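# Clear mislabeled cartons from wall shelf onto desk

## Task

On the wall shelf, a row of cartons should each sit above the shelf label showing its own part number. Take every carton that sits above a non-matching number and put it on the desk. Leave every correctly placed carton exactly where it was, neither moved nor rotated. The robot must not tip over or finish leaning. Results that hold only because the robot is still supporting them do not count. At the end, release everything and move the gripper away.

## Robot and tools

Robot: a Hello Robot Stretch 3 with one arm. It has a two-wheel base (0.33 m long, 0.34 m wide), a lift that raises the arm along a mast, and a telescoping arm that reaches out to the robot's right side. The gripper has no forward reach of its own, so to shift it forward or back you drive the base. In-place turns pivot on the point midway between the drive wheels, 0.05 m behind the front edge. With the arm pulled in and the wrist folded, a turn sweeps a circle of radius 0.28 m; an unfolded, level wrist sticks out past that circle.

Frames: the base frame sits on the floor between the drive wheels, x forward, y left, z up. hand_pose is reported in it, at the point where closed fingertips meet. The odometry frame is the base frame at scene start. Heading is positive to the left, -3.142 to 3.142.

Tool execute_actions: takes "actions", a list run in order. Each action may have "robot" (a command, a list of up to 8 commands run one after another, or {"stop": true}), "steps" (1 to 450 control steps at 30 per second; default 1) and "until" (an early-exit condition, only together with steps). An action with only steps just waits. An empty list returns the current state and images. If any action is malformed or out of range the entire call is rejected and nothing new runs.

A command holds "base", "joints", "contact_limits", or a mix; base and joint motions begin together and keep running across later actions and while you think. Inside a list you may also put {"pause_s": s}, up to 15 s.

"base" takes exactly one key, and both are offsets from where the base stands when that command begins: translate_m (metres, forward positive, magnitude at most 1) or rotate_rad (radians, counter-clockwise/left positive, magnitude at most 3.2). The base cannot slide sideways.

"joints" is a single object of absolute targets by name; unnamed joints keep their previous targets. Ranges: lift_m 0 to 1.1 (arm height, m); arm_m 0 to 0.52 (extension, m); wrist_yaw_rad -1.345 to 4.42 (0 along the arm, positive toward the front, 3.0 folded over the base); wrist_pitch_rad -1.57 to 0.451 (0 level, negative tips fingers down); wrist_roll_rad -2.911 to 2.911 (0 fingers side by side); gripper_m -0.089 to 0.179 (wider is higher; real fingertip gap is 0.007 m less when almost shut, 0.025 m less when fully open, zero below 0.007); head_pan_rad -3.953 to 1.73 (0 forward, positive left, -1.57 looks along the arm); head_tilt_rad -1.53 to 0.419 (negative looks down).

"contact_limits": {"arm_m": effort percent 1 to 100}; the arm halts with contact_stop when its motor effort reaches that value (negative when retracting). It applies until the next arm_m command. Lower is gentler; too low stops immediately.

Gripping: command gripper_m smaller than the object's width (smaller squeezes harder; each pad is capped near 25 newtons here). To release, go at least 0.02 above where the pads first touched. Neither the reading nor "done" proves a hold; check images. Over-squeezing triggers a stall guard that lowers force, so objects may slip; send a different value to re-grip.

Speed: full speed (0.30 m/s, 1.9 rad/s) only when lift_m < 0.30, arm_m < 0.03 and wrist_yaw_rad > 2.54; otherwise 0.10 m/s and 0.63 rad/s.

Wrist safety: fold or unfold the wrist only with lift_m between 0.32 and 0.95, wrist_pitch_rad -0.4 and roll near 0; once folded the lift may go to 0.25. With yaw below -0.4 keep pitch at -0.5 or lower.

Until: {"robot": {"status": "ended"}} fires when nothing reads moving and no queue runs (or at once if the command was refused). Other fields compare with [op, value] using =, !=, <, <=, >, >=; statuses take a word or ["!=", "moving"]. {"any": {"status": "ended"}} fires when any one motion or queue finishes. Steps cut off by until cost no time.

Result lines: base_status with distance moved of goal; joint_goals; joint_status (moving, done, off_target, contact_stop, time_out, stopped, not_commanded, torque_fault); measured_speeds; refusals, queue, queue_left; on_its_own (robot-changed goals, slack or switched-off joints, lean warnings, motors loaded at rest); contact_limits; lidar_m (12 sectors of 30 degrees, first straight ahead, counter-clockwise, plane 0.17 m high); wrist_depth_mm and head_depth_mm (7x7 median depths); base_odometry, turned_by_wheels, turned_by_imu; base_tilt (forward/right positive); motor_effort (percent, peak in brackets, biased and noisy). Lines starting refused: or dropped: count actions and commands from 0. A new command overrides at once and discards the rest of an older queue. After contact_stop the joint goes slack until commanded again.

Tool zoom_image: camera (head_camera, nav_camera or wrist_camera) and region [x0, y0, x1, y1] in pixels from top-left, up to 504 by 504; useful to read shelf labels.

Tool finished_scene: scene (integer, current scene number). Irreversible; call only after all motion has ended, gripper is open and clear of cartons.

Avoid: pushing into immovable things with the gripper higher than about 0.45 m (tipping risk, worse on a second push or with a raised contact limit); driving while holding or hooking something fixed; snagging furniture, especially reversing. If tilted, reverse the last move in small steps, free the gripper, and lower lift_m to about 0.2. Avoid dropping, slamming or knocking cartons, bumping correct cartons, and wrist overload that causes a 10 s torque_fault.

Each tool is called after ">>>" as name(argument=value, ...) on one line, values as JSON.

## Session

>>> execute_actions(actions=[{"robot":{"joints":{"head_pan_rad":-1.6,"head_tilt_rad":-0.3,"lift_m":0.27}},"steps":200,"until":{"robot":{"status":"ended"}}}])

>>> execute_actions(actions=[{"robot":{"joints":{"head_pan_rad":-3.6}},"steps":200,"until":{"robot":{"status":"ended"}}}])

>>> execute_actions(actions=[{"robot":{"joints":{"head_pan_rad":0.6}},"steps":300,"until":{"robot":{"status":"ended"}}}])

Scene clock: 2.17 s.
robot.base_odometry: x=+0.000 y=+0.000 heading=+0.000 (m, m, rad; robot's odometry frame)
robot.turned_by_wheels: +0.000 (rad since the last result)
robot.turned_by_imu: -0.001 (rad since the last result)
robot.base_tilt: forward=-2.2 right=+0.1 (deg)
robot.lidar_m: 1.44 1.35 1.37 1.73 2.27 2.67 2.42 2.01 2.45 2.16 2.02 2.05
robot.head_depth_mm: 2679 2779 2882 3030 2984 2155 1661 / 2560 2655 2799 2961 2981 2169 1667 / 2360 2475 2581 2722 2768 2174 1676 / 2213 2322 2401 2503 2627 2177 1673 / 2072 2152 2246 2122 2442 2177 1684 / 1966 2027 2101 2042 2282 2195 1687 / 1845 1919 1987 1962 2134 2144 1688
robot.base_status: not_commanded
robot.joint_positions: lift_m=+0.270 arm_m=-0.001 wrist_yaw_rad=+2.937 wrist_pitch_rad=-0.450 wrist_roll_rad=-0.009 gripper_m=+0.037 head_pan_rad=-1.593 head_tilt_rad=-0.296
robot.joint_goals: lift_m=+0.270 arm_m=-0.001 wrist_yaw_rad=+2.937 wrist_pitch_rad=-0.450 wrist_roll_rad=-0.009 gripper_m=+0.037 head_pan_rad=-1.600 head_tilt_rad=-0.300
robot.joint_status: lift_m=done arm_m=not_commanded wrist_yaw_rad=not_commanded wrist_pitch_rad=not_commanded wrist_roll_rad=not_commanded gripper_m=not_commanded head_pan_rad=done head_tilt_rad=done
robot.measured_speeds: translate_m=+0.000 rotate_rad=+0.000 lift_m=+0.000 arm_m=+0.000 wrist_yaw_rad=+0.000 wrist_pitch_rad=+0.000 wrist_roll_rad=+0.000 head_pan_rad=+0.000 head_tilt_rad=+0.000
robot: refusals=0 queue=done queue_left=0
robot.motor_effort: left_wheel=+0(0) right_wheel=+0(0) lift_m=+26(28) arm_m=+0(0) wrist_yaw_rad=+0(1) wrist_pitch_rad=+4(4) wrist_roll_rad=+0(0) gripper_m=+0(1) head_pan_rad=-4(58) head_tilt_rad=-2(30) (%)
robot.hand_pose: x=+0.0235 y=+0.0720 z=+0.2757 quat_wxyz=(+0.227, +0.698, +0.088, +0.673) (m; robot's base frame)
robot.wrist_depth_mm: - - - - - - 977 / - - - - - - 985 / 842 - 825 824 808 796 795 / 642 635 645 644 630 640 633 / 537 529 549 541 535 526 515 / 464 - - 445 434 443 444 / - - - - 391 389 385
pictures: head_camera (sideways: a quarter turn clockwise sets it upright), nav_camera (sideways: a quarter turn counterclockwise sets it upright), wrist_camera
Images, in order (width x height): head_camera 896x504, nav_camera 672x504, wrist_camera 644x364.

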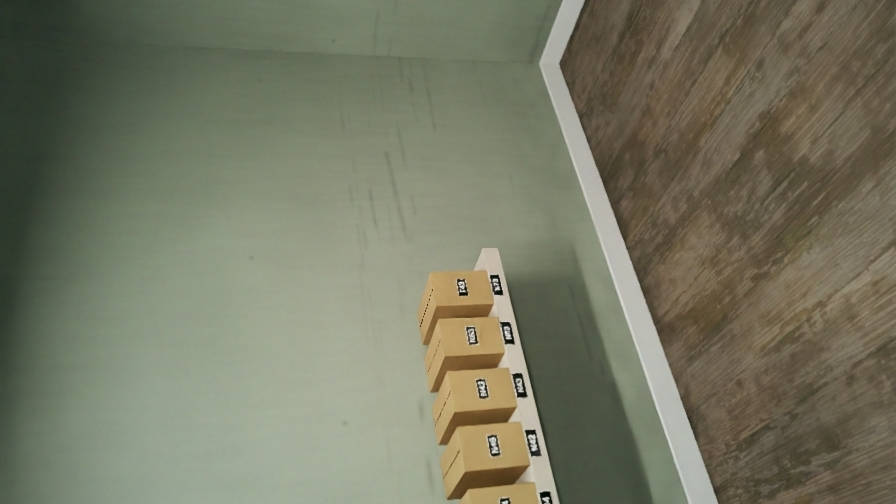

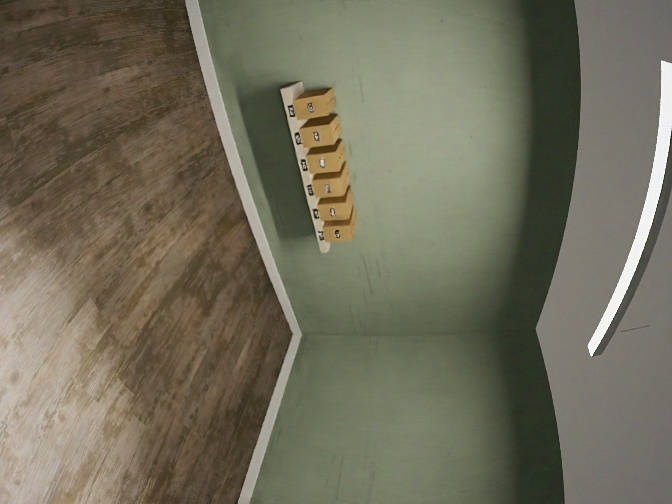

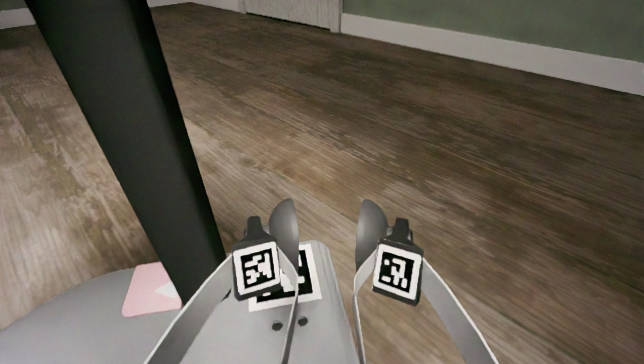

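Scene clock: 3.73 s.
robot.base_odometry: x=+0.000 y=+0.000 heading=+0.000 (m, m, rad; robot's odometry frame)
robot.turned_by_wheels: +0.000 (rad since the last result)
robot.turned_by_imu: +0.000 (rad since the last result)
robot.base_tilt: forward=-2.2 right=+0.0 (deg)
robot.lidar_m: 1.44 1.35 1.37 1.73 2.28 2.68 2.43 2.02 2.46 2.16 2.02 2.05
robot.head_depth_mm: 2468 2540 2660 2553 2868 2159 1662 / 2567 2667 2817 2818 2980 2174 1671 / 2731 2833 2982 2992 3090 2167 1670 / 2886 3024 3140 3168 2921 2186 1679 / 3035 3206 3364 3556 3142 2202 1681 / 3219 3314 3477 3647 3162 2197 1691 / 2934 3049 3085 3210 3103 2223 1693
robot.base_status: not_commanded
robot.joint_positions: lift_m=+0.270 arm_m=-0.001 wrist_yaw_rad=+2.937 wrist_pitch_rad=-0.450 wrist_roll_rad=-0.009 gripper_m=+0.037 head_pan_rad=-3.593 head_tilt_rad=-0.296
robot.joint_goals: lift_m=+0.270 arm_m=-0.001 wrist_yaw_rad=+2.937 wrist_pitch_rad=-0.450 wrist_roll_rad=-0.009 gripper_m=+0.037 head_pan_rad=-3.600 head_tilt_rad=-0.300
robot.joint_status: lift_m=done arm_m=not_commanded wrist_yaw_rad=not_commanded wrist_pitch_rad=not_commanded wrist_roll_rad=not_commanded gripper_m=not_commanded head_pan_rad=done head_tilt_rad=done
robot.measured_speeds: translate_m=+0.000 rotate_rad=+0.000 lift_m=+0.000 arm_m=+0.000 wrist_yaw_rad=+0.000 wrist_pitch_rad=+0.000 wrist_roll_rad=+0.000 head_pan_rad=+0.000 head_tilt_rad=+0.000
robot: refusals=0 queue=done queue_left=0
robot.motor_effort: left_wheel=+0(0) right_wheel=+0(0) lift_m=+25(25) arm_m=+0(0) wrist_yaw_rad=+0(0) wrist_pitch_rad=+4(4) wrist_roll_rad=+0(0) gripper_m=+0(0) head_pan_rad=-4(56) head_tilt_rad=-1(3) (%)
robot.hand_pose: x=+0.0235 y=+0.0720 z=+0.2757 quat_wxyz=(+0.227, +0.698, +0.088, +0.673) (m; robot's base frame)
robot.wrist_depth_mm: - - - - - - 995 / - - - - - - 993 / 835 - 831 826 807 808 802 / 648 641 647 643 643 630 621 / 537 528 554 539 530 529 520 / 469 - - 451 436 446 440 / - - - - 389 384 386
pictures: head_camera (sideways: a quarter turn clockwise sets it upright), nav_camera (sideways: a quarter turn counterclockwise sets it upright), wrist_camera
Images, in order (width x height): head_camera 896x504, nav_camera 672x504, wrist_camera 644x364.

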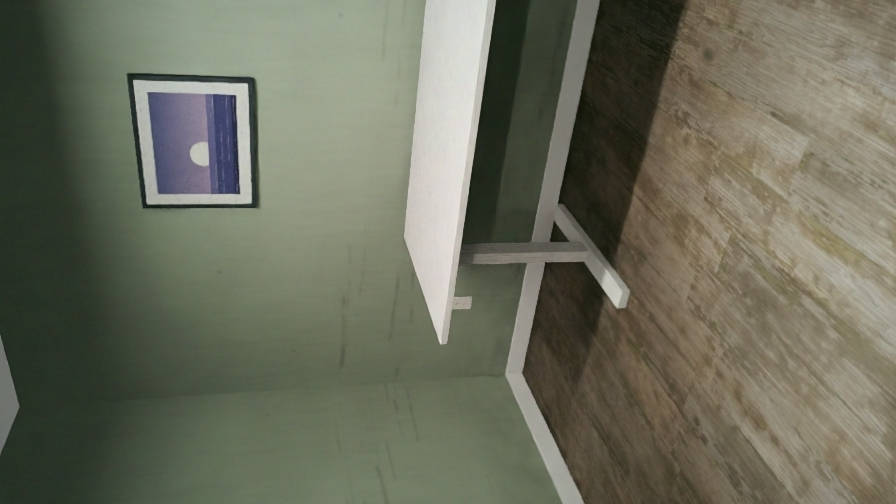

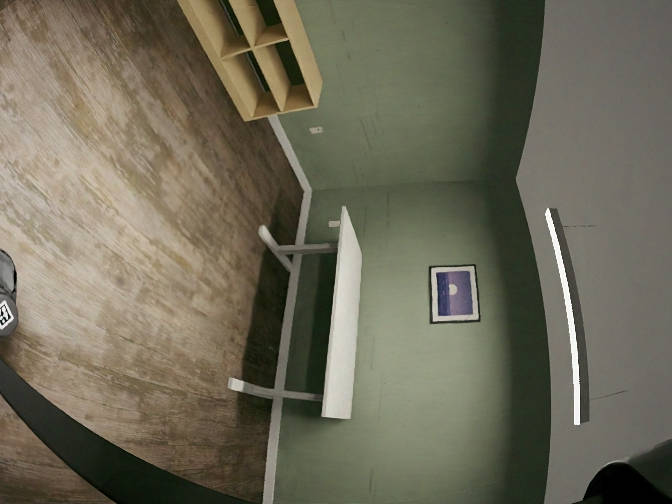

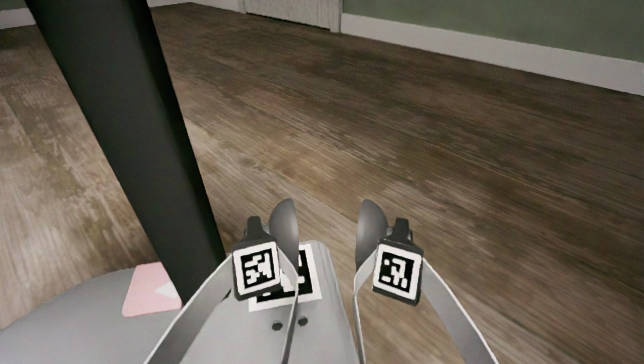

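Scene clock: 6.33 s.
robot.base_odometry: x=+0.000 y=+0.000 heading=+0.000 (m, m, rad; robot's odometry frame)
robot.turned_by_wheels: +0.000 (rad since the last result)
robot.turned_by_imu: -0.001 (rad since the last result)
robot.base_tilt: forward=-2.2 right=+0.1 (deg)
robot.lidar_m: 1.44 1.35 1.37 1.73 2.27 2.67 2.42 2.02 2.45 2.16 2.02 2.05
robot.head_depth_mm: 1173 1219 1282 1339 1421 1490 1564 / 1174 1229 1276 1344 1417 1489 1554 / 1172 1225 1279 1332 1418 1492 1565 / 1180 1230 1290 1347 1413 1496 1558 / 1181 1231 1287 1351 1420 1503 1567 / 1183 1235 1288 1347 1419 1493 1565 / 1185 1232 1290 1360 1420 1500 1571
robot.base_status: not_commanded
robot.joint_positions: lift_m=+0.270 arm_m=-0.001 wrist_yaw_rad=+2.937 wrist_pitch_rad=-0.450 wrist_roll_rad=-0.009 gripper_m=+0.037 head_pan_rad=+0.593 head_tilt_rad=-0.296
robot.joint_goals: lift_m=+0.270 arm_m=-0.001 wrist_yaw_rad=+2.937 wrist_pitch_rad=-0.450 wrist_roll_rad=-0.009 gripper_m=+0.037 head_pan_rad=+0.600 head_tilt_rad=-0.300
robot.joint_status: lift_m=done arm_m=not_commanded wrist_yaw_rad=not_commanded wrist_pitch_rad=not_commanded wrist_roll_rad=not_commanded gripper_m=not_commanded head_pan_rad=done head_tilt_rad=done
robot.measured_speeds: translate_m=+0.000 rotate_rad=+0.000 lift_m=+0.000 arm_m=+0.000 wrist_yaw_rad=+0.000 wrist_pitch_rad=+0.000 wrist_roll_rad=+0.000 head_pan_rad=+0.000 head_tilt_rad=+0.000
robot: refusals=0 queue=done queue_left=0
robot.motor_effort: left_wheel=+0(0) right_wheel=+0(0) lift_m=+26(26) arm_m=+0(0) wrist_yaw_rad=+0(0) wrist_pitch_rad=+4(4) wrist_roll_rad=+0(1) gripper_m=-1(1) head_pan_rad=+5(55) head_tilt_rad=-2(2) (%)
robot.hand_pose: x=+0.0235 y=+0.0720 z=+0.2757 quat_wxyz=(+0.227, +0.698, +0.088, +0.673) (m; robot's base frame)
robot.wrist_depth_mm: - - - - - - 987 / - - - - - - 988 / 840 - 831 808 819 804 807 / 654 631 647 642 633 640 635 / 534 532 549 544 538 530 522 / 469 - - 452 439 445 442 / - - - - 391 386 387
pictures: head_camera (sideways: a quarter turn clockwise sets it upright), nav_camera (sideways: a quarter turn counterclockwise sets it upright), wrist_camera
Images, in order (width x height): head_camera 896x504, nav_camera 672x504, wrist_camera 644x364.

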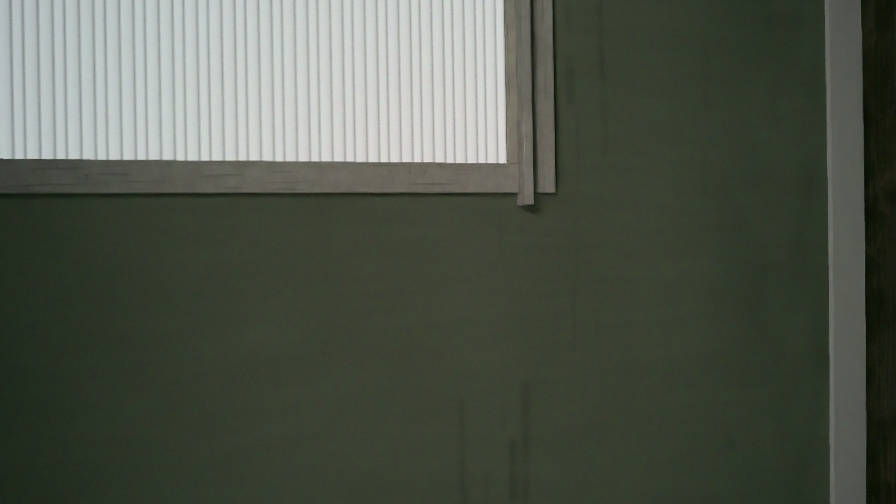

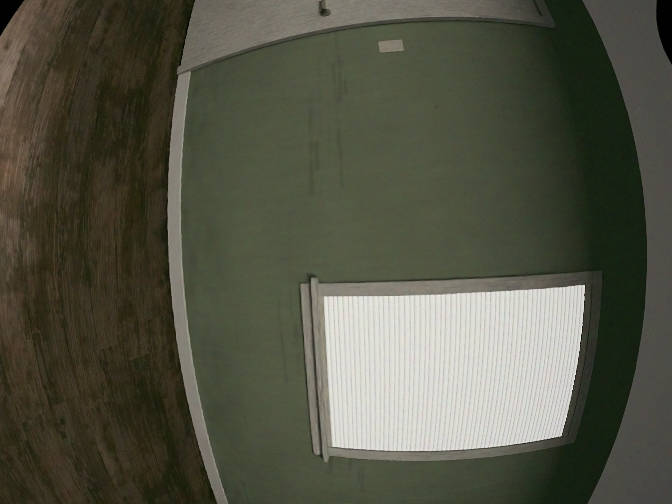

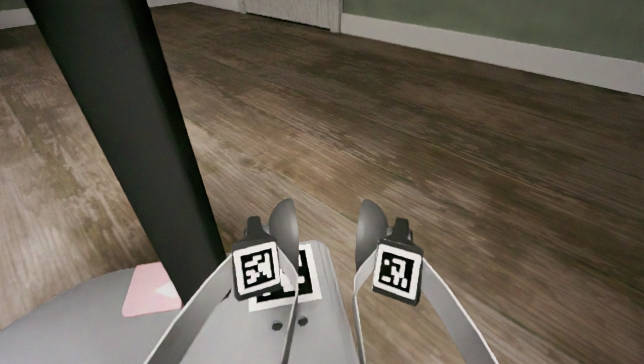

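>>> execute_actions(actions=[{"robot":[{"base":{"rotate_rad":-0.96},"joints":{"head_pan_rad":-1.57,"head_tilt_rad":-0.7}},{"base":{"translate_m":1.0}},{"base":{"translate_m":0.21}},{"base":{"rotate_rad":1.57}},{"base":{"translate_m":-0.6}},{"joints":{"lift_m":0.5,"wrist_pitch_rad":-0.4}},{"joints":{"wrist_yaw_rad":0,"gripper_m":0.13}},{"joints":{"wrist_pitch_rad":0,"lift_m":0.6}}],"steps":450,"until":{"robot":{"status":"ended"}}},{"steps":450,"until":{"robot":{"status":"ended"}}}])

Scene clock: 29.03 s.
robot.base_odometry: x=+0.202 y=-1.335 heading=+0.610 (m, m, rad; robot's odometry frame)
robot.turned_by_wheels: +0.610 (rad since the last result)
robot.turned_by_imu: +0.601 (rad since the last result)
robot.base_tilt: forward=-2.1 right=+0.1 (deg)
robot.lidar_m: 1.94 2.01 2.72 3.50 2.40 1.90 1.82 1.19 0.86 0.82 0.85 1.15
robot.head_depth_mm: 685 760 855 796 791 1341 1229 / 686 762 855 746 762 1336 1234 / 687 764 860 825 801 1344 1267 / 689 764 859 754 764 1325 1240 / 690 765 862 843 813 1349 1248 / 690 768 863 764 768 1355 1257 / 691 770 866 827 813 1365 1255
robot.base_status: done (translate_m -0.6000 of -0.6000)
robot.joint_positions: lift_m=+0.600 arm_m=-0.001 wrist_yaw_rad=+0.001 wrist_pitch_rad=-0.020 wrist_roll_rad=-0.009 gripper_m=+0.130 head_pan_rad=-1.563 head_tilt_rad=-0.692
robot.joint_goals: lift_m=+0.600 arm_m=-0.001 wrist_yaw_rad=+0.000 wrist_pitch_rad=+0.000 wrist_roll_rad=-0.009 gripper_m=+0.130 head_pan_rad=-1.570 head_tilt_rad=-0.700
robot.joint_status: lift_m=done arm_m=not_commanded wrist_yaw_rad=done wrist_pitch_rad=done wrist_roll_rad=not_commanded gripper_m=done head_pan_rad=done head_tilt_rad=done
robot.measured_speeds: translate_m=+0.000 rotate_rad=+0.000 lift_m=+0.000 arm_m=+0.000 wrist_yaw_rad=+0.000 wrist_pitch_rad=+0.000 wrist_roll_rad=+0.000 head_pan_rad=+0.000 head_tilt_rad=+0.000
robot: refusals=0 queue=done queue_left=0
robot.motor_effort: left_wheel=-2(10) right_wheel=+2(9) lift_m=+33(34) arm_m=+0(0) wrist_yaw_rad=-1(4) wrist_pitch_rad=+5(6) wrist_roll_rad=+0(0) gripper_m=+0(100) head_pan_rad=-4(57) head_tilt_rad=-5(38) (%)
robot.hand_pose: x=-0.0211 y=-0.3994 z=+0.7094 quat_wxyz=(+0.711, +0.008, -0.704, -0.007) (m; robot's base frame)
robot.wrist_depth_mm: 520 519 524 524 526 514 531 / 311 306 310 308 306 316 302 / 338 317 321 319 318 321 318 / 356 330 334 334 332 334 329 / 340 339 338 340 341 334 342 / 654 - 636 634 635 - 649 / 672 671 679 677 680 672 673
pictures: head_camera (sideways: a quarter turn clockwise sets it upright), nav_camera (sideways: a quarter turn counterclockwise sets it upright), wrist_camera
Images, in order (width x height): head_camera 896x504, nav_camera 672x504, wrist_camera 644x364.

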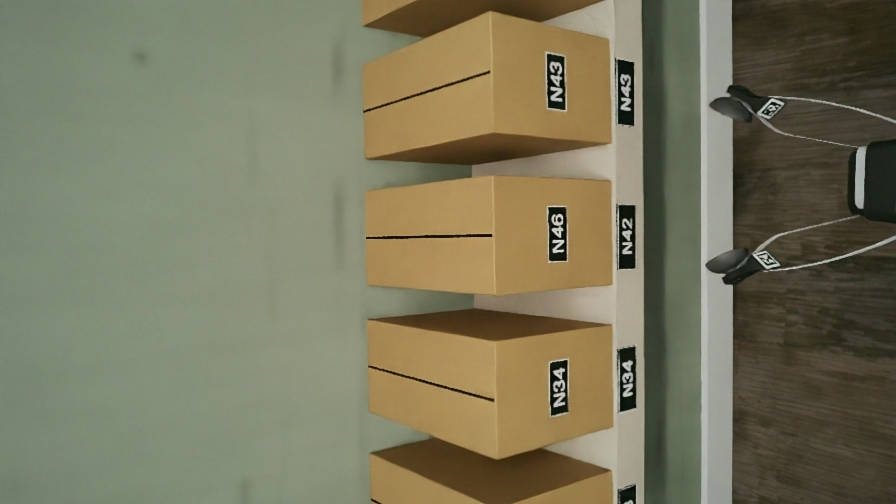

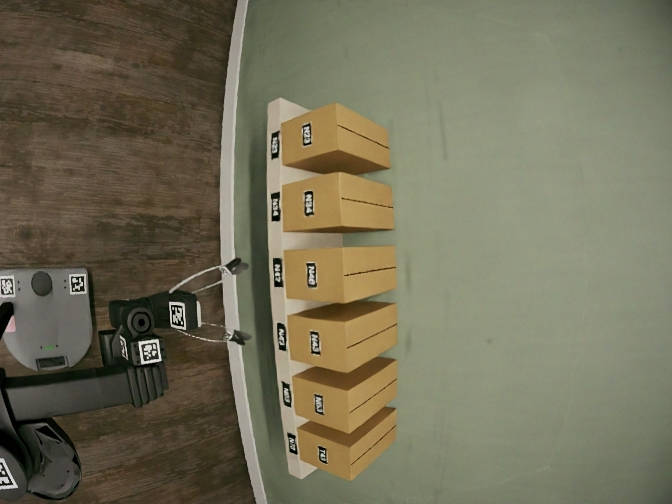

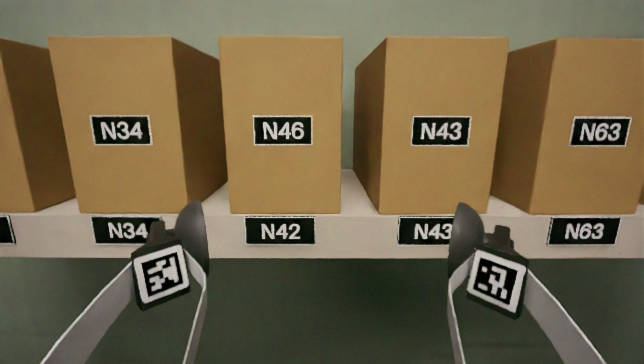

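>>> zoom_image(camera="nav_camera", region=[250, 90, 410, 210])

>>> zoom_image(camera="nav_camera", region=[250, 370, 410, 490])

Region (250, 90, 410, 210) of nav_camera's 672x504 image, scaled by 3.150, with more detail than that image has; it fills the top 378 rows of this view, and the rest is white.

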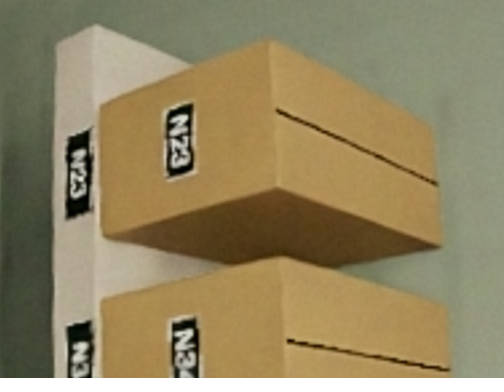

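Region (250, 370, 410, 490) of nav_camera's 672x504 image, scaled by 3.150, with more detail than that image has; it fills the top 378 rows of this view, and the rest is white.

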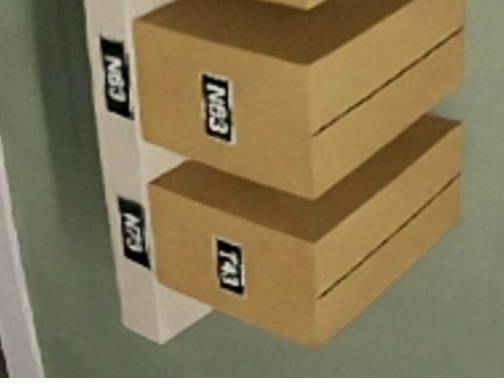

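>>> execute_actions(actions=[{"robot":[{"base":{"translate_m":0.039},"joints":{"lift_m":0.67}},{"joints":{"arm_m":0.1}}],"steps":450,"until":{"robot":{"status":"ended"}}}])

Scene clock: 32.97 s.
robot.base_odometry: x=+0.234 y=-1.313 heading=+0.610 (m, m, rad; robot's odometry frame)
robot.turned_by_wheels: +0.000 (rad since the last result)
robot.turned_by_imu: -0.001 (rad since the last result)
robot.base_tilt: forward=-2.1 right=+0.1 (deg)
robot.lidar_m: 1.91 1.98 2.67 3.48 2.43 1.93 1.86 1.18 0.86 0.82 0.85 1.14
robot.head_depth_mm: 685 760 852 739 758 1324 - / 685 764 857 799 795 1318 - / 687 763 856 749 762 - - / 686 765 859 810 790 1347 1242 / 689 765 860 773 767 1352 1240 / 689 767 863 789 804 1361 1252 / 690 769 864 794 788 1364 1253
robot.base_status: done (translate_m +0.0390 of +0.0390)
robot.joint_positions: lift_m=+0.670 arm_m=+0.100 wrist_yaw_rad=+0.001 wrist_pitch_rad=-0.019 wrist_roll_rad=-0.009 gripper_m=+0.130 head_pan_rad=-1.563 head_tilt_rad=-0.692
robot.joint_goals: lift_m=+0.670 arm_m=+0.100 wrist_yaw_rad=+0.000 wrist_pitch_rad=+0.000 wrist_roll_rad=-0.009 gripper_m=+0.130 head_pan_rad=-1.570 head_tilt_rad=-0.700
robot.joint_status: lift_m=done arm_m=done wrist_yaw_rad=done wrist_pitch_rad=done wrist_roll_rad=not_commanded gripper_m=done head_pan_rad=done head_tilt_rad=done
robot.measured_speeds: translate_m=+0.000 rotate_rad=+0.000 lift_m=+0.000 arm_m=+0.000 wrist_yaw_rad=+0.000 wrist_pitch_rad=+0.000 wrist_roll_rad=+0.000 head_pan_rad=+0.000 head_tilt_rad=+0.000
robot: refusals=0 queue=done queue_left=0
robot.motor_effort: left_wheel=-2(4) right_wheel=+2(5) lift_m=+33(35) arm_m=+3(0) wrist_yaw_rad=-1(1) wrist_pitch_rad=+5(5) wrist_roll_rad=+1(0) gripper_m=+0(0) head_pan_rad=-5(5) head_tilt_rad=-6(5) (%)
robot.hand_pose: x=-0.0213 y=-0.5004 z=+0.7795 quat_wxyz=(+0.711, +0.007, -0.704, -0.007) (m; robot's base frame)
robot.wrist_depth_mm: 434 434 436 434 437 437 436 / 448 449 453 448 445 448 452 / 217 219 284 218 258 219 219 / 226 226 257 226 257 225 229 / 235 234 238 235 259 233 241 / 245 - 256 245 256 - 257 / 254 253 255 252 256 254 258
pictures: head_camera (sideways: a quarter turn clockwise sets it upright), nav_camera (sideways: a quarter turn counterclockwise sets it upright), wrist_camera
Images, in order (width x height): head_camera 896x504, nav_camera 672x504, wrist_camera 644x364.

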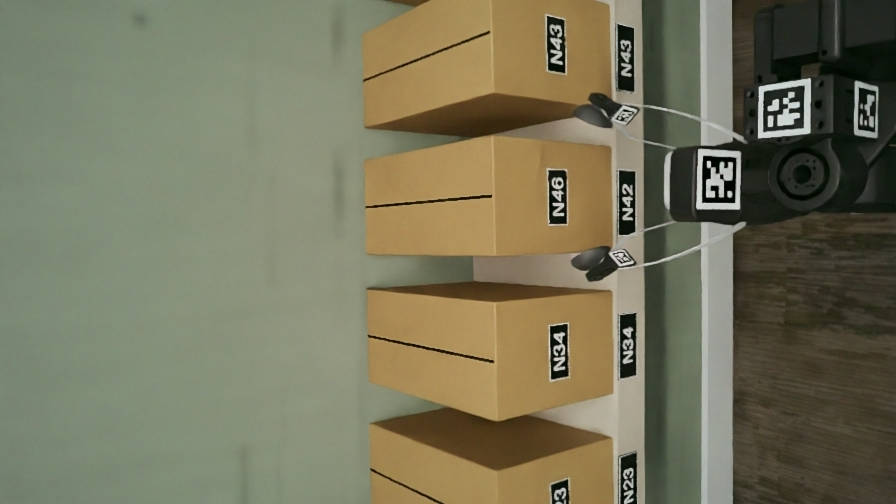

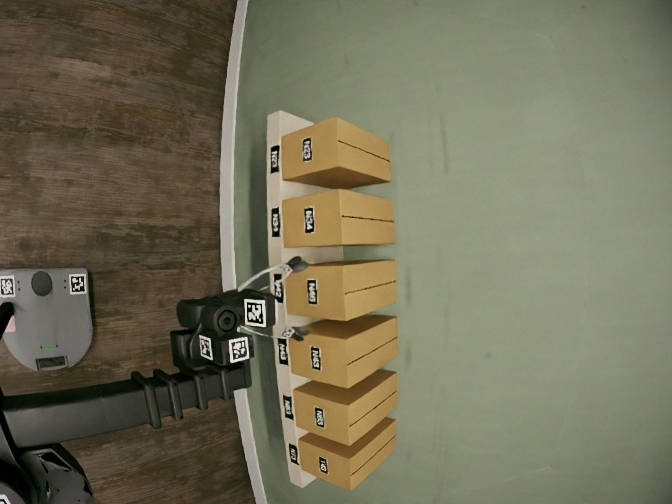

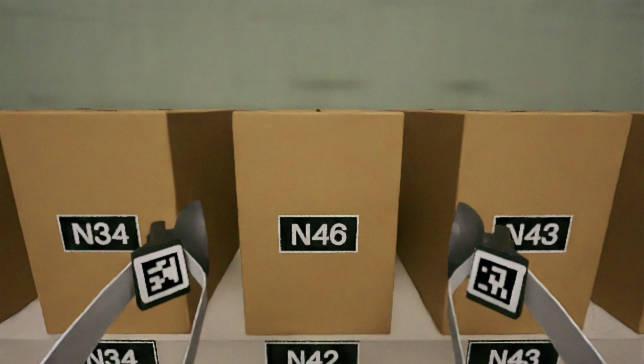

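>>> execute_actions(actions=[{"robot":[{"base":{"translate_m":0.006}},{"joints":{"arm_m":0.195},"contact_limits":{"arm_m":10}},{"joints":{"gripper_m":0.07}},{"pause_s":0.5},{"joints":{"lift_m":0.71}},{"joints":{"arm_m":0.0}},{"joints":{"lift_m":0.92}}],"steps":450,"until":{"robot":{"status":"ended"}}}])

Scene clock: 44.20 s.
robot.base_odometry: x=+0.239 y=-1.309 heading=+0.610 (m, m, rad; robot's odometry frame)
robot.turned_by_wheels: +0.000 (rad since the last result)
robot.turned_by_imu: -0.003 (rad since the last result)
robot.base_tilt: forward=-2.2 right=+0.1 (deg)
robot.lidar_m: 1.90 1.97 2.66 3.58 2.42 1.95 1.86 1.18 0.86 0.82 0.85 1.15
robot.head_depth_mm: 685 760 853 768 740 - - / 686 763 467 414 - - - / 689 763 468 414 - - - / 688 766 504 417 805 1348 1245 / 689 765 860 782 765 1349 1248 / 689 767 861 818 810 1354 1250 / 690 768 864 791 786 1362 1260
robot.base_status: done (translate_m +0.0060 of +0.0060)
robot.joint_positions: lift_m=+0.920 arm_m=+0.000 wrist_yaw_rad=+0.000 wrist_pitch_rad=-0.036 wrist_roll_rad=-0.009 gripper_m=+0.078 head_pan_rad=-1.563 head_tilt_rad=-0.692
robot.joint_goals: lift_m=+0.920 arm_m=+0.000 wrist_yaw_rad=+0.000 wrist_pitch_rad=+0.000 wrist_roll_rad=-0.009 gripper_m=+0.077 head_pan_rad=-1.570 head_tilt_rad=-0.700
robot.joint_status: lift_m=done arm_m=done wrist_yaw_rad=done wrist_pitch_rad=done wrist_roll_rad=not_commanded gripper_m=off_target head_pan_rad=done head_tilt_rad=done
robot.measured_speeds: translate_m=+0.000 rotate_rad=+0.000 lift_m=+0.000 arm_m=+0.000 wrist_yaw_rad=+0.000 wrist_pitch_rad=+0.000 wrist_roll_rad=+0.000 head_pan_rad=+0.000 head_tilt_rad=+0.000
robot: refusals=0 queue=done queue_left=0
robot.on_its_own: gripper_m is held at +0.077, not at your +0.070, by its stall guard, which is not easing now
robot.motor_effort: left_wheel=-2(5) right_wheel=+2(6) lift_m=+34(36) arm_m=-2(8) wrist_yaw_rad=+0(2) wrist_pitch_rad=+10(17) wrist_roll_rad=+1(0) gripper_m=-63(100) head_pan_rad=-5(5) head_tilt_rad=-5(6) (%)
robot.hand_pose: x=-0.0215 y=-0.4004 z=+1.0252 quat_wxyz=(+0.710, +0.013, -0.704, -0.013) (m; robot's base frame)
robot.wrist_depth_mm: 524 520 518 520 527 520 523 / 537 543 546 543 539 544 545 / 559 564 131 132 133 572 565 / 584 594 134 134 136 588 594 / 616 612 137 138 139 609 616 / 461 465 141 142 142 - 441 / 378 387 145 146 147 384 380
pictures: head_camera (sideways: a quarter turn clockwise sets it upright), nav_camera (sideways: a quarter turn counterclockwise sets it upright), wrist_camera
Images, in order (width x height): head_camera 896x504, nav_camera 672x504, wrist_camera 644x364.

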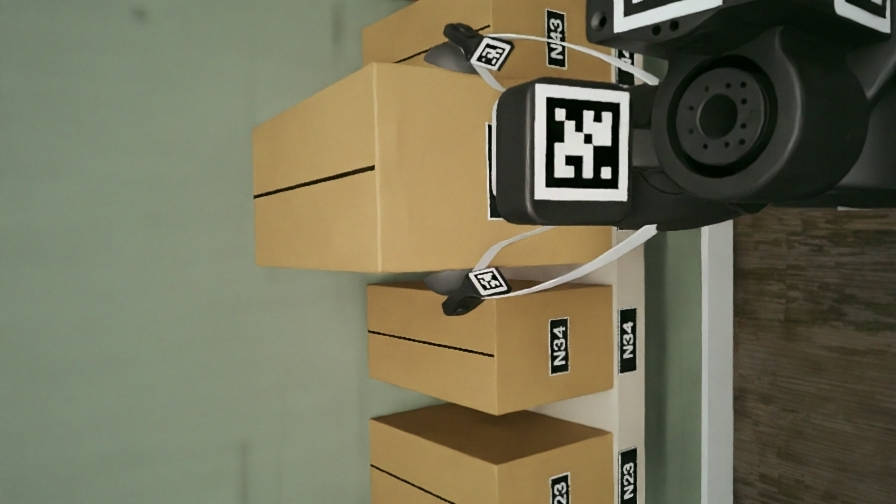

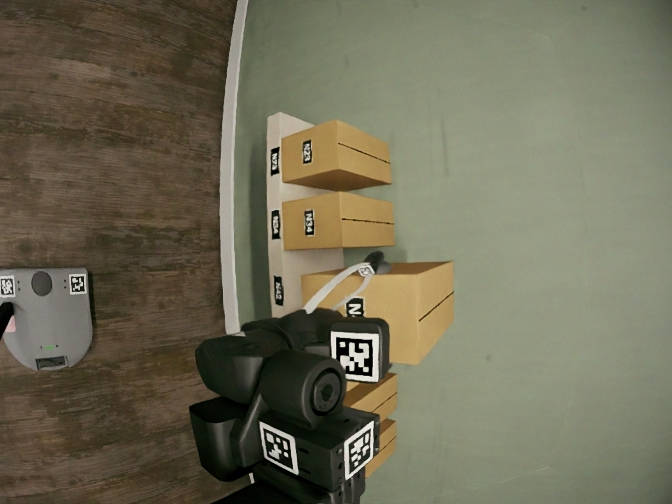

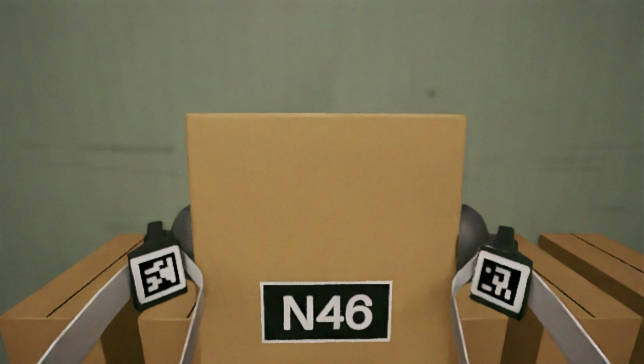

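>>> execute_actions(actions=[{"robot":[{"base":{"rotate_rad":1.57}},{"base":{"translate_m":1.0}},{"base":{"translate_m":1.0}},{"base":{"translate_m":0.25}},{"base":{"rotate_rad":1.57}},{"joints":{"lift_m":0.85}}],"steps":450,"until":{"robot":{"status":"ended"}}},{"steps":450,"until":{"robot":{"status":"ended"}}},{"steps":450,"until":{"robot":{"status":"ended"}}}])

Scene clock: 78.13 s.
robot.base_odometry: x=-1.048 y=+0.536 heading=-2.533 (m, m, rad; robot's odometry frame)
robot.turned_by_wheels: +3.140 (rad since the last result)
robot.turned_by_imu: +3.125 (rad since the last result)
robot.base_tilt: forward=-2.1 right=+0.1 (deg)
robot.lidar_m: 1.56 1.77 2.63 3.07 2.70 1.94 1.81 1.88 1.78 1.26 1.52 2.02
robot.head_depth_mm: 1476 1616 1229 1990 1667 1463 - / 1473 1602 1240 458 474 1448 - / 1469 1617 1251 460 471 - - / 1473 1612 1261 483 487 1411 1237 / 1470 1609 1265 2027 1747 1453 1247 / 1471 1599 1279 2037 1748 1456 1246 / 1468 1605 1285 1985 1766 1461 1251
robot.base_status: done (rotate_rad +1.5699 of +1.5700)
robot.joint_positions: lift_m=+0.850 arm_m=+0.000 wrist_yaw_rad=+0.000 wrist_pitch_rad=-0.036 wrist_roll_rad=-0.009 gripper_m=+0.078 head_pan_rad=-1.563 head_tilt_rad=-0.692
robot.joint_goals: lift_m=+0.850 arm_m=+0.000 wrist_yaw_rad=+0.000 wrist_pitch_rad=+0.000 wrist_roll_rad=-0.009 gripper_m=+0.077 head_pan_rad=-1.570 head_tilt_rad=-0.700
robot.joint_status: lift_m=done arm_m=done wrist_yaw_rad=done wrist_pitch_rad=done wrist_roll_rad=not_commanded gripper_m=off_target head_pan_rad=done head_tilt_rad=done
robot.measured_speeds: translate_m=+0.000 rotate_rad=+0.000 lift_m=+0.000 arm_m=+0.000 wrist_yaw_rad=+0.000 wrist_pitch_rad=+0.000 wrist_roll_rad=+0.000 head_pan_rad=+0.000 head_tilt_rad=+0.000
robot: refusals=0 queue=done queue_left=0
robot.on_its_own: gripper_m is held at +0.077, not at your +0.070, by its stall guard, which is not easing now
robot.motor_effort: left_wheel=-2(7) right_wheel=+2(5) lift_m=+27(36) arm_m=-2(2) wrist_yaw_rad=+1(0) wrist_pitch_rad=+10(10) wrist_roll_rad=+1(0) gripper_m=-63(63) head_pan_rad=-5(4) head_tilt_rad=-5(5) (%)
robot.hand_pose: x=-0.0215 y=-0.4005 z=+0.9555 quat_wxyz=(+0.710, +0.013, -0.704, -0.013) (m; robot's base frame)
robot.wrist_depth_mm: - - - - - - - / - - - - - - - / - - 131 132 133 - - / - - 134 135 136 - - / 795 792 137 138 140 - - / - - 141 142 143 - - / - - 145 145 147 - -
pictures: head_camera (sideways: a quarter turn clockwise sets it upright), nav_camera (sideways: a quarter turn counterclockwise sets it upright), wrist_camera
Images, in order (width x height): head_camera 896x504, nav_camera 672x504, wrist_camera 644x364.

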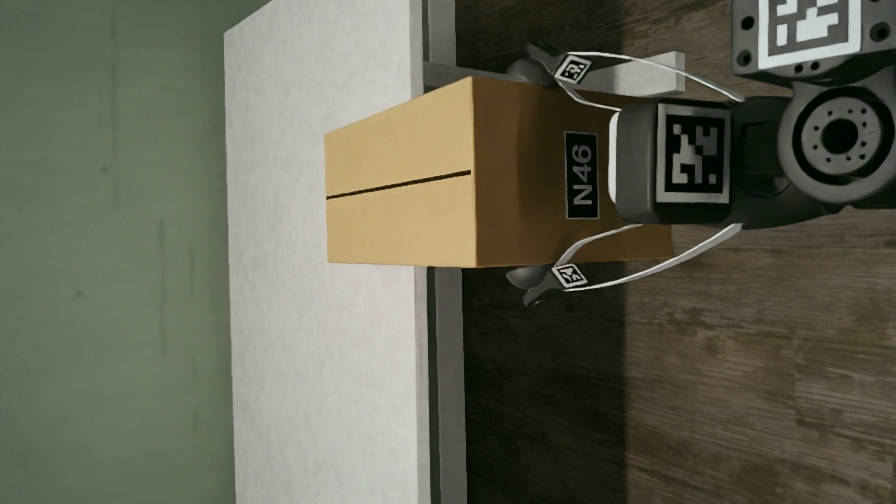

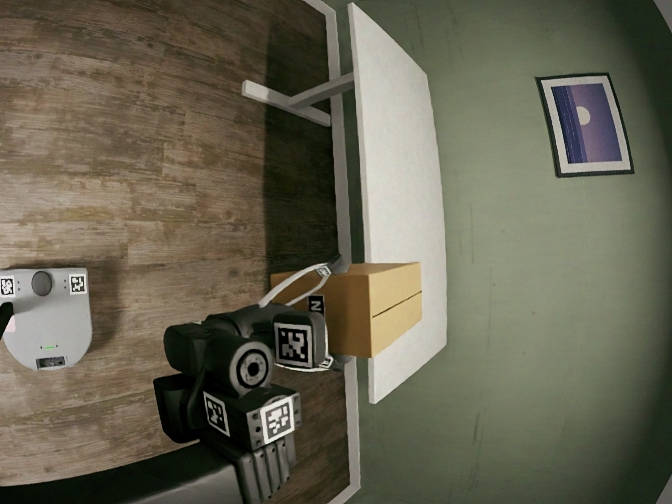

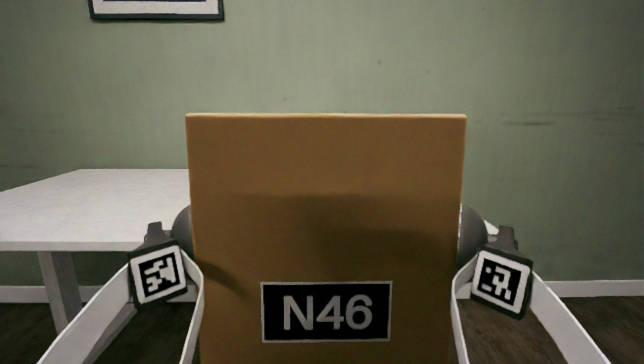

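>>> execute_actions(actions=[{"robot":[{"base":{"rotate_rad":-0.6}},{"base":{"translate_m":0.65}},{"base":{"rotate_rad":0.6}},{"joints":{"arm_m":0.45}},{"joints":{"lift_m":0.76}}],"steps":450,"until":{"robot":{"status":"ended"}}},{"steps":450,"until":{"robot":{"status":"ended"}}}])

Scene clock: 96.10 s.
robot.base_odometry: x=-1.698 y=+0.531 heading=-2.533 (m, m, rad; robot's odometry frame)
robot.turned_by_wheels: +0.000 (rad since the last result)
robot.turned_by_imu: -0.004 (rad since the last result)
robot.base_tilt: forward=-2.2 right=+0.1 (deg)
robot.lidar_m: 1.01 1.22 1.63 3.44 3.48 2.48 2.35 1.94 1.19 1.32 0.93 1.46
robot.head_depth_mm: 1130 1253 1234 965 - - 1207 / 1129 1257 1295 - 756 1438 1238 / 1127 1235 880 870 759 1441 1236 / 1131 1254 1106 935 765 1448 1243 / 1129 1255 1258 953 767 1454 1247 / 1128 1254 1270 961 770 1393 1248 / 1130 1253 1283 965 774 1465 1227
robot.base_status: done (rotate_rad +0.5999 of +0.6000)
robot.joint_positions: lift_m=+0.760 arm_m=+0.450 wrist_yaw_rad=+0.000 wrist_pitch_rad=-0.036 wrist_roll_rad=-0.009 gripper_m=+0.078 head_pan_rad=-1.563 head_tilt_rad=-0.692
robot.joint_goals: lift_m=+0.760 arm_m=+0.450 wrist_yaw_rad=+0.000 wrist_pitch_rad=+0.000 wrist_roll_rad=-0.009 gripper_m=+0.077 head_pan_rad=-1.570 head_tilt_rad=-0.700
robot.joint_status: lift_m=done arm_m=done wrist_yaw_rad=done wrist_pitch_rad=done wrist_roll_rad=not_commanded gripper_m=off_target head_pan_rad=done head_tilt_rad=done
robot.measured_speeds: translate_m=+0.000 rotate_rad=+0.000 lift_m=+0.000 arm_m=+0.000 wrist_yaw_rad=+0.000 wrist_pitch_rad=+0.000 wrist_roll_rad=+0.000 head_pan_rad=+0.000 head_tilt_rad=+0.000
robot: refusals=0 queue=done queue_left=0
robot.on_its_own: gripper_m is held at +0.077, not at your +0.070, by its stall guard, which is not easing now
robot.motor_effort: left_wheel=-2(7) right_wheel=+2(5) lift_m=+27(27) arm_m=+3(2) wrist_yaw_rad=+0(1) wrist_pitch_rad=+10(10) wrist_roll_rad=+0(0) gripper_m=-64(63) head_pan_rad=-5(5) head_tilt_rad=-5(6) (%)
robot.hand_pose: x=-0.0214 y=-0.8499 z=+0.8655 quat_wxyz=(+0.710, +0.013, -0.704, -0.013) (m; robot's base frame)
robot.wrist_depth_mm: 555 558 559 563 573 578 573 / 582 585 587 589 599 601 596 / 603 611 131 132 133 628 629 / 623 635 134 134 135 643 655 / 501 542 137 138 139 545 508 / 357 381 142 142 143 - 362 / 293 280 145 146 148 282 282
pictures: head_camera (sideways: a quarter turn clockwise sets it upright), nav_camera (sideways: a quarter turn counterclockwise sets it upright), wrist_camera
Images, in order (width x height): head_camera 896x504, nav_camera 672x504, wrist_camera 644x364.

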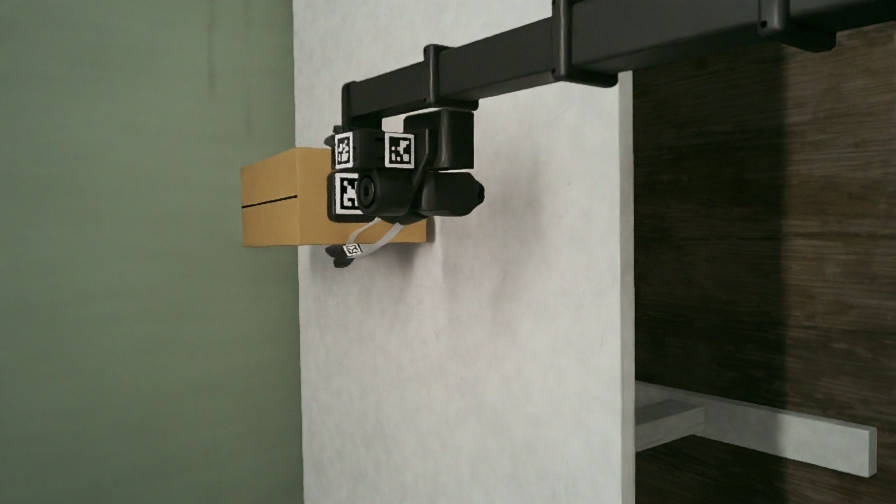

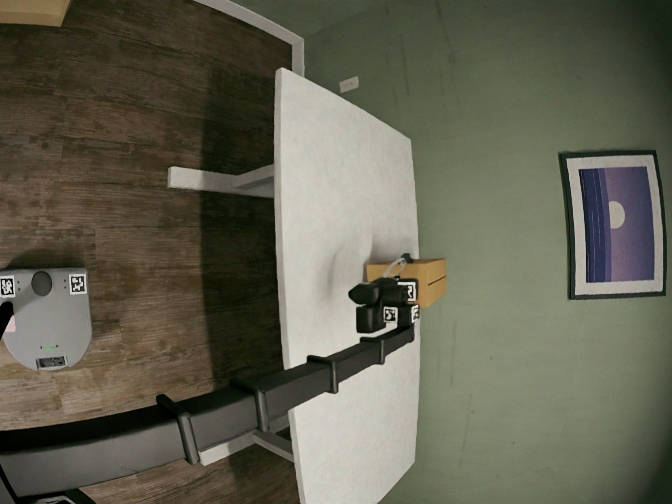

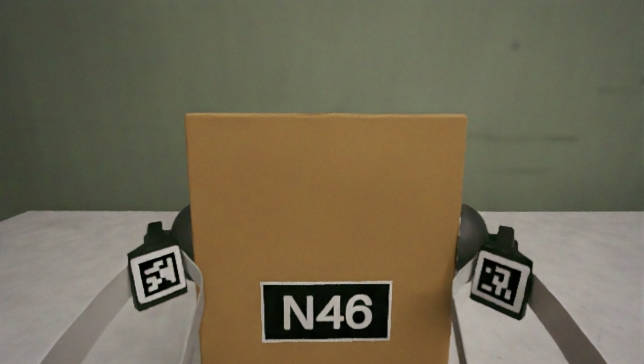

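>>> execute_actions(actions=[{"robot":[{"joints":{"lift_m":0.725}},{"joints":{"gripper_m":0.14}},{"joints":{"arm_m":0.0}},{"joints":{"wrist_pitch_rad":-0.4}},{"joints":{"wrist_yaw_rad":3.0}},{"joints":{"lift_m":0.27},"base":{"rotate_rad":1.57}}],"steps":450,"until":{"robot":{"status":"ended"}}},{"robot":[{"base":{"translate_m":1.0}},{"base":{"translate_m":1.0}},{"base":{"translate_m":0.62}},{"base":{"rotate_rad":1.57}},{"joints":{"lift_m":0.5}},{"joints":{"wrist_yaw_rad":0,"gripper_m":0.13}},{"joints":{"wrist_pitch_rad":0,"lift_m":0.67}}],"steps":450,"until":{"robot":{"status":"ended"}}},{"steps":450,"until":{"robot":{"status":"ended"}}}])

Scene clock: 134.73 s.
robot.base_odometry: x=-0.203 y=-1.621 heading=+0.606 (m, m, rad; robot's odometry frame)
robot.turned_by_wheels: +3.140 (rad since the last result)
robot.turned_by_imu: +3.120 (rad since the last result)
robot.base_tilt: forward=-2.2 right=+0.1 (deg)
robot.lidar_m: 2.48 2.53 3.36 3.92 1.57 1.36 1.29 1.26 0.88 0.83 0.85 1.12
robot.head_depth_mm: 705 782 880 1005 1168 1356 1230 / 704 781 880 1000 1162 1344 1233 / 702 783 879 983 898 1353 1311 / 702 780 873 811 811 1353 1242 / 700 777 871 757 798 1357 1251 / 698 776 869 821 798 1359 1252 / 697 773 869 764 777 1360 1252
robot.base_status: done (rotate_rad +1.5699 of +1.5700)
robot.joint_positions: lift_m=+0.670 arm_m=+0.000 wrist_yaw_rad=+0.001 wrist_pitch_rad=-0.020 wrist_roll_rad=-0.009 gripper_m=+0.130 head_pan_rad=-1.563 head_tilt_rad=-0.692
robot.joint_goals: lift_m=+0.670 arm_m=+0.000 wrist_yaw_rad=+0.000 wrist_pitch_rad=+0.000 wrist_roll_rad=-0.009 gripper_m=+0.130 head_pan_rad=-1.570 head_tilt_rad=-0.700
robot.joint_status: lift_m=done arm_m=done wrist_yaw_rad=done wrist_pitch_rad=done wrist_roll_rad=not_commanded gripper_m=done head_pan_rad=done head_tilt_rad=done
robot.measured_speeds: translate_m=+0.000 rotate_rad=+0.000 lift_m=+0.000 arm_m=+0.000 wrist_yaw_rad=+0.000 wrist_pitch_rad=+0.000 wrist_roll_rad=+0.000 head_pan_rad=+0.000 head_tilt_rad=+0.000
robot: refusals=0 queue=done queue_left=0
robot.motor_effort: left_wheel=-2(10) right_wheel=+2(9) lift_m=+33(35) arm_m=-2(1) wrist_yaw_rad=-1(0) wrist_pitch_rad=+5(10) wrist_roll_rad=+0(1) gripper_m=+0(100) head_pan_rad=-5(5) head_tilt_rad=-5(4) (%)
robot.hand_pose: x=-0.0211 y=-0.4010 z=+0.7794 quat_wxyz=(+0.711, +0.008, -0.704, -0.007) (m; robot's base frame)
robot.wrist_depth_mm: 522 527 534 541 550 555 557 / 542 547 551 568 567 570 581 / 323 353 332 583 595 597 612 / 335 340 341 601 615 616 634 / 349 349 353 508 639 645 651 / 357 - 363 370 676 - 686 / 665 683 687 688 700 718 717
pictures: head_camera (sideways: a quarter turn clockwise sets it upright), nav_camera (sideways: a quarter turn counterclockwise sets it upright), wrist_camera
Images, in order (width x height): head_camera 896x504, nav_camera 672x504, wrist_camera 644x364.

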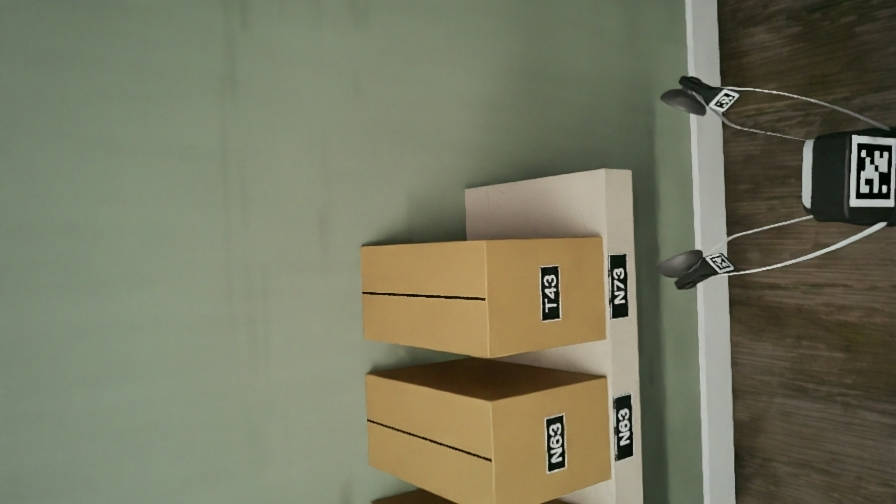

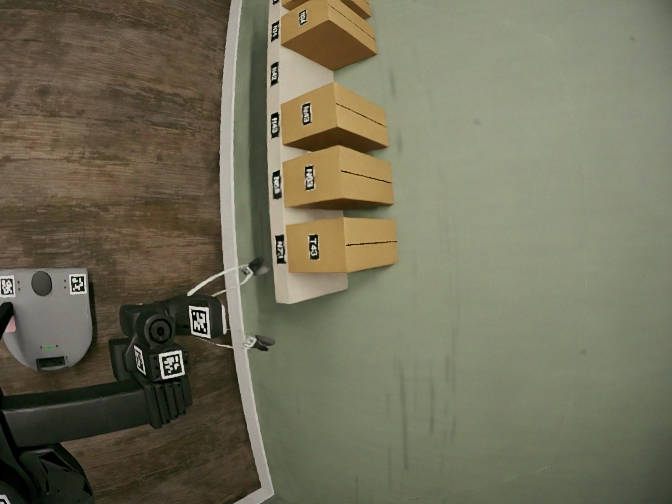

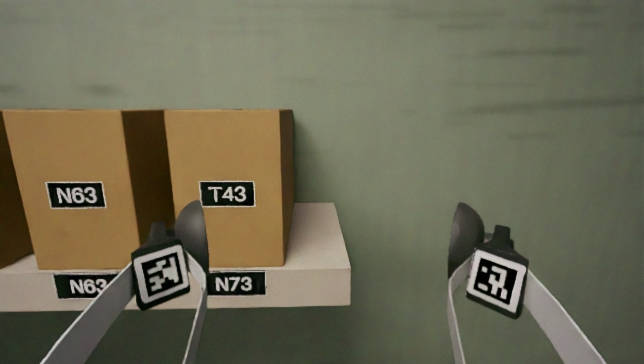

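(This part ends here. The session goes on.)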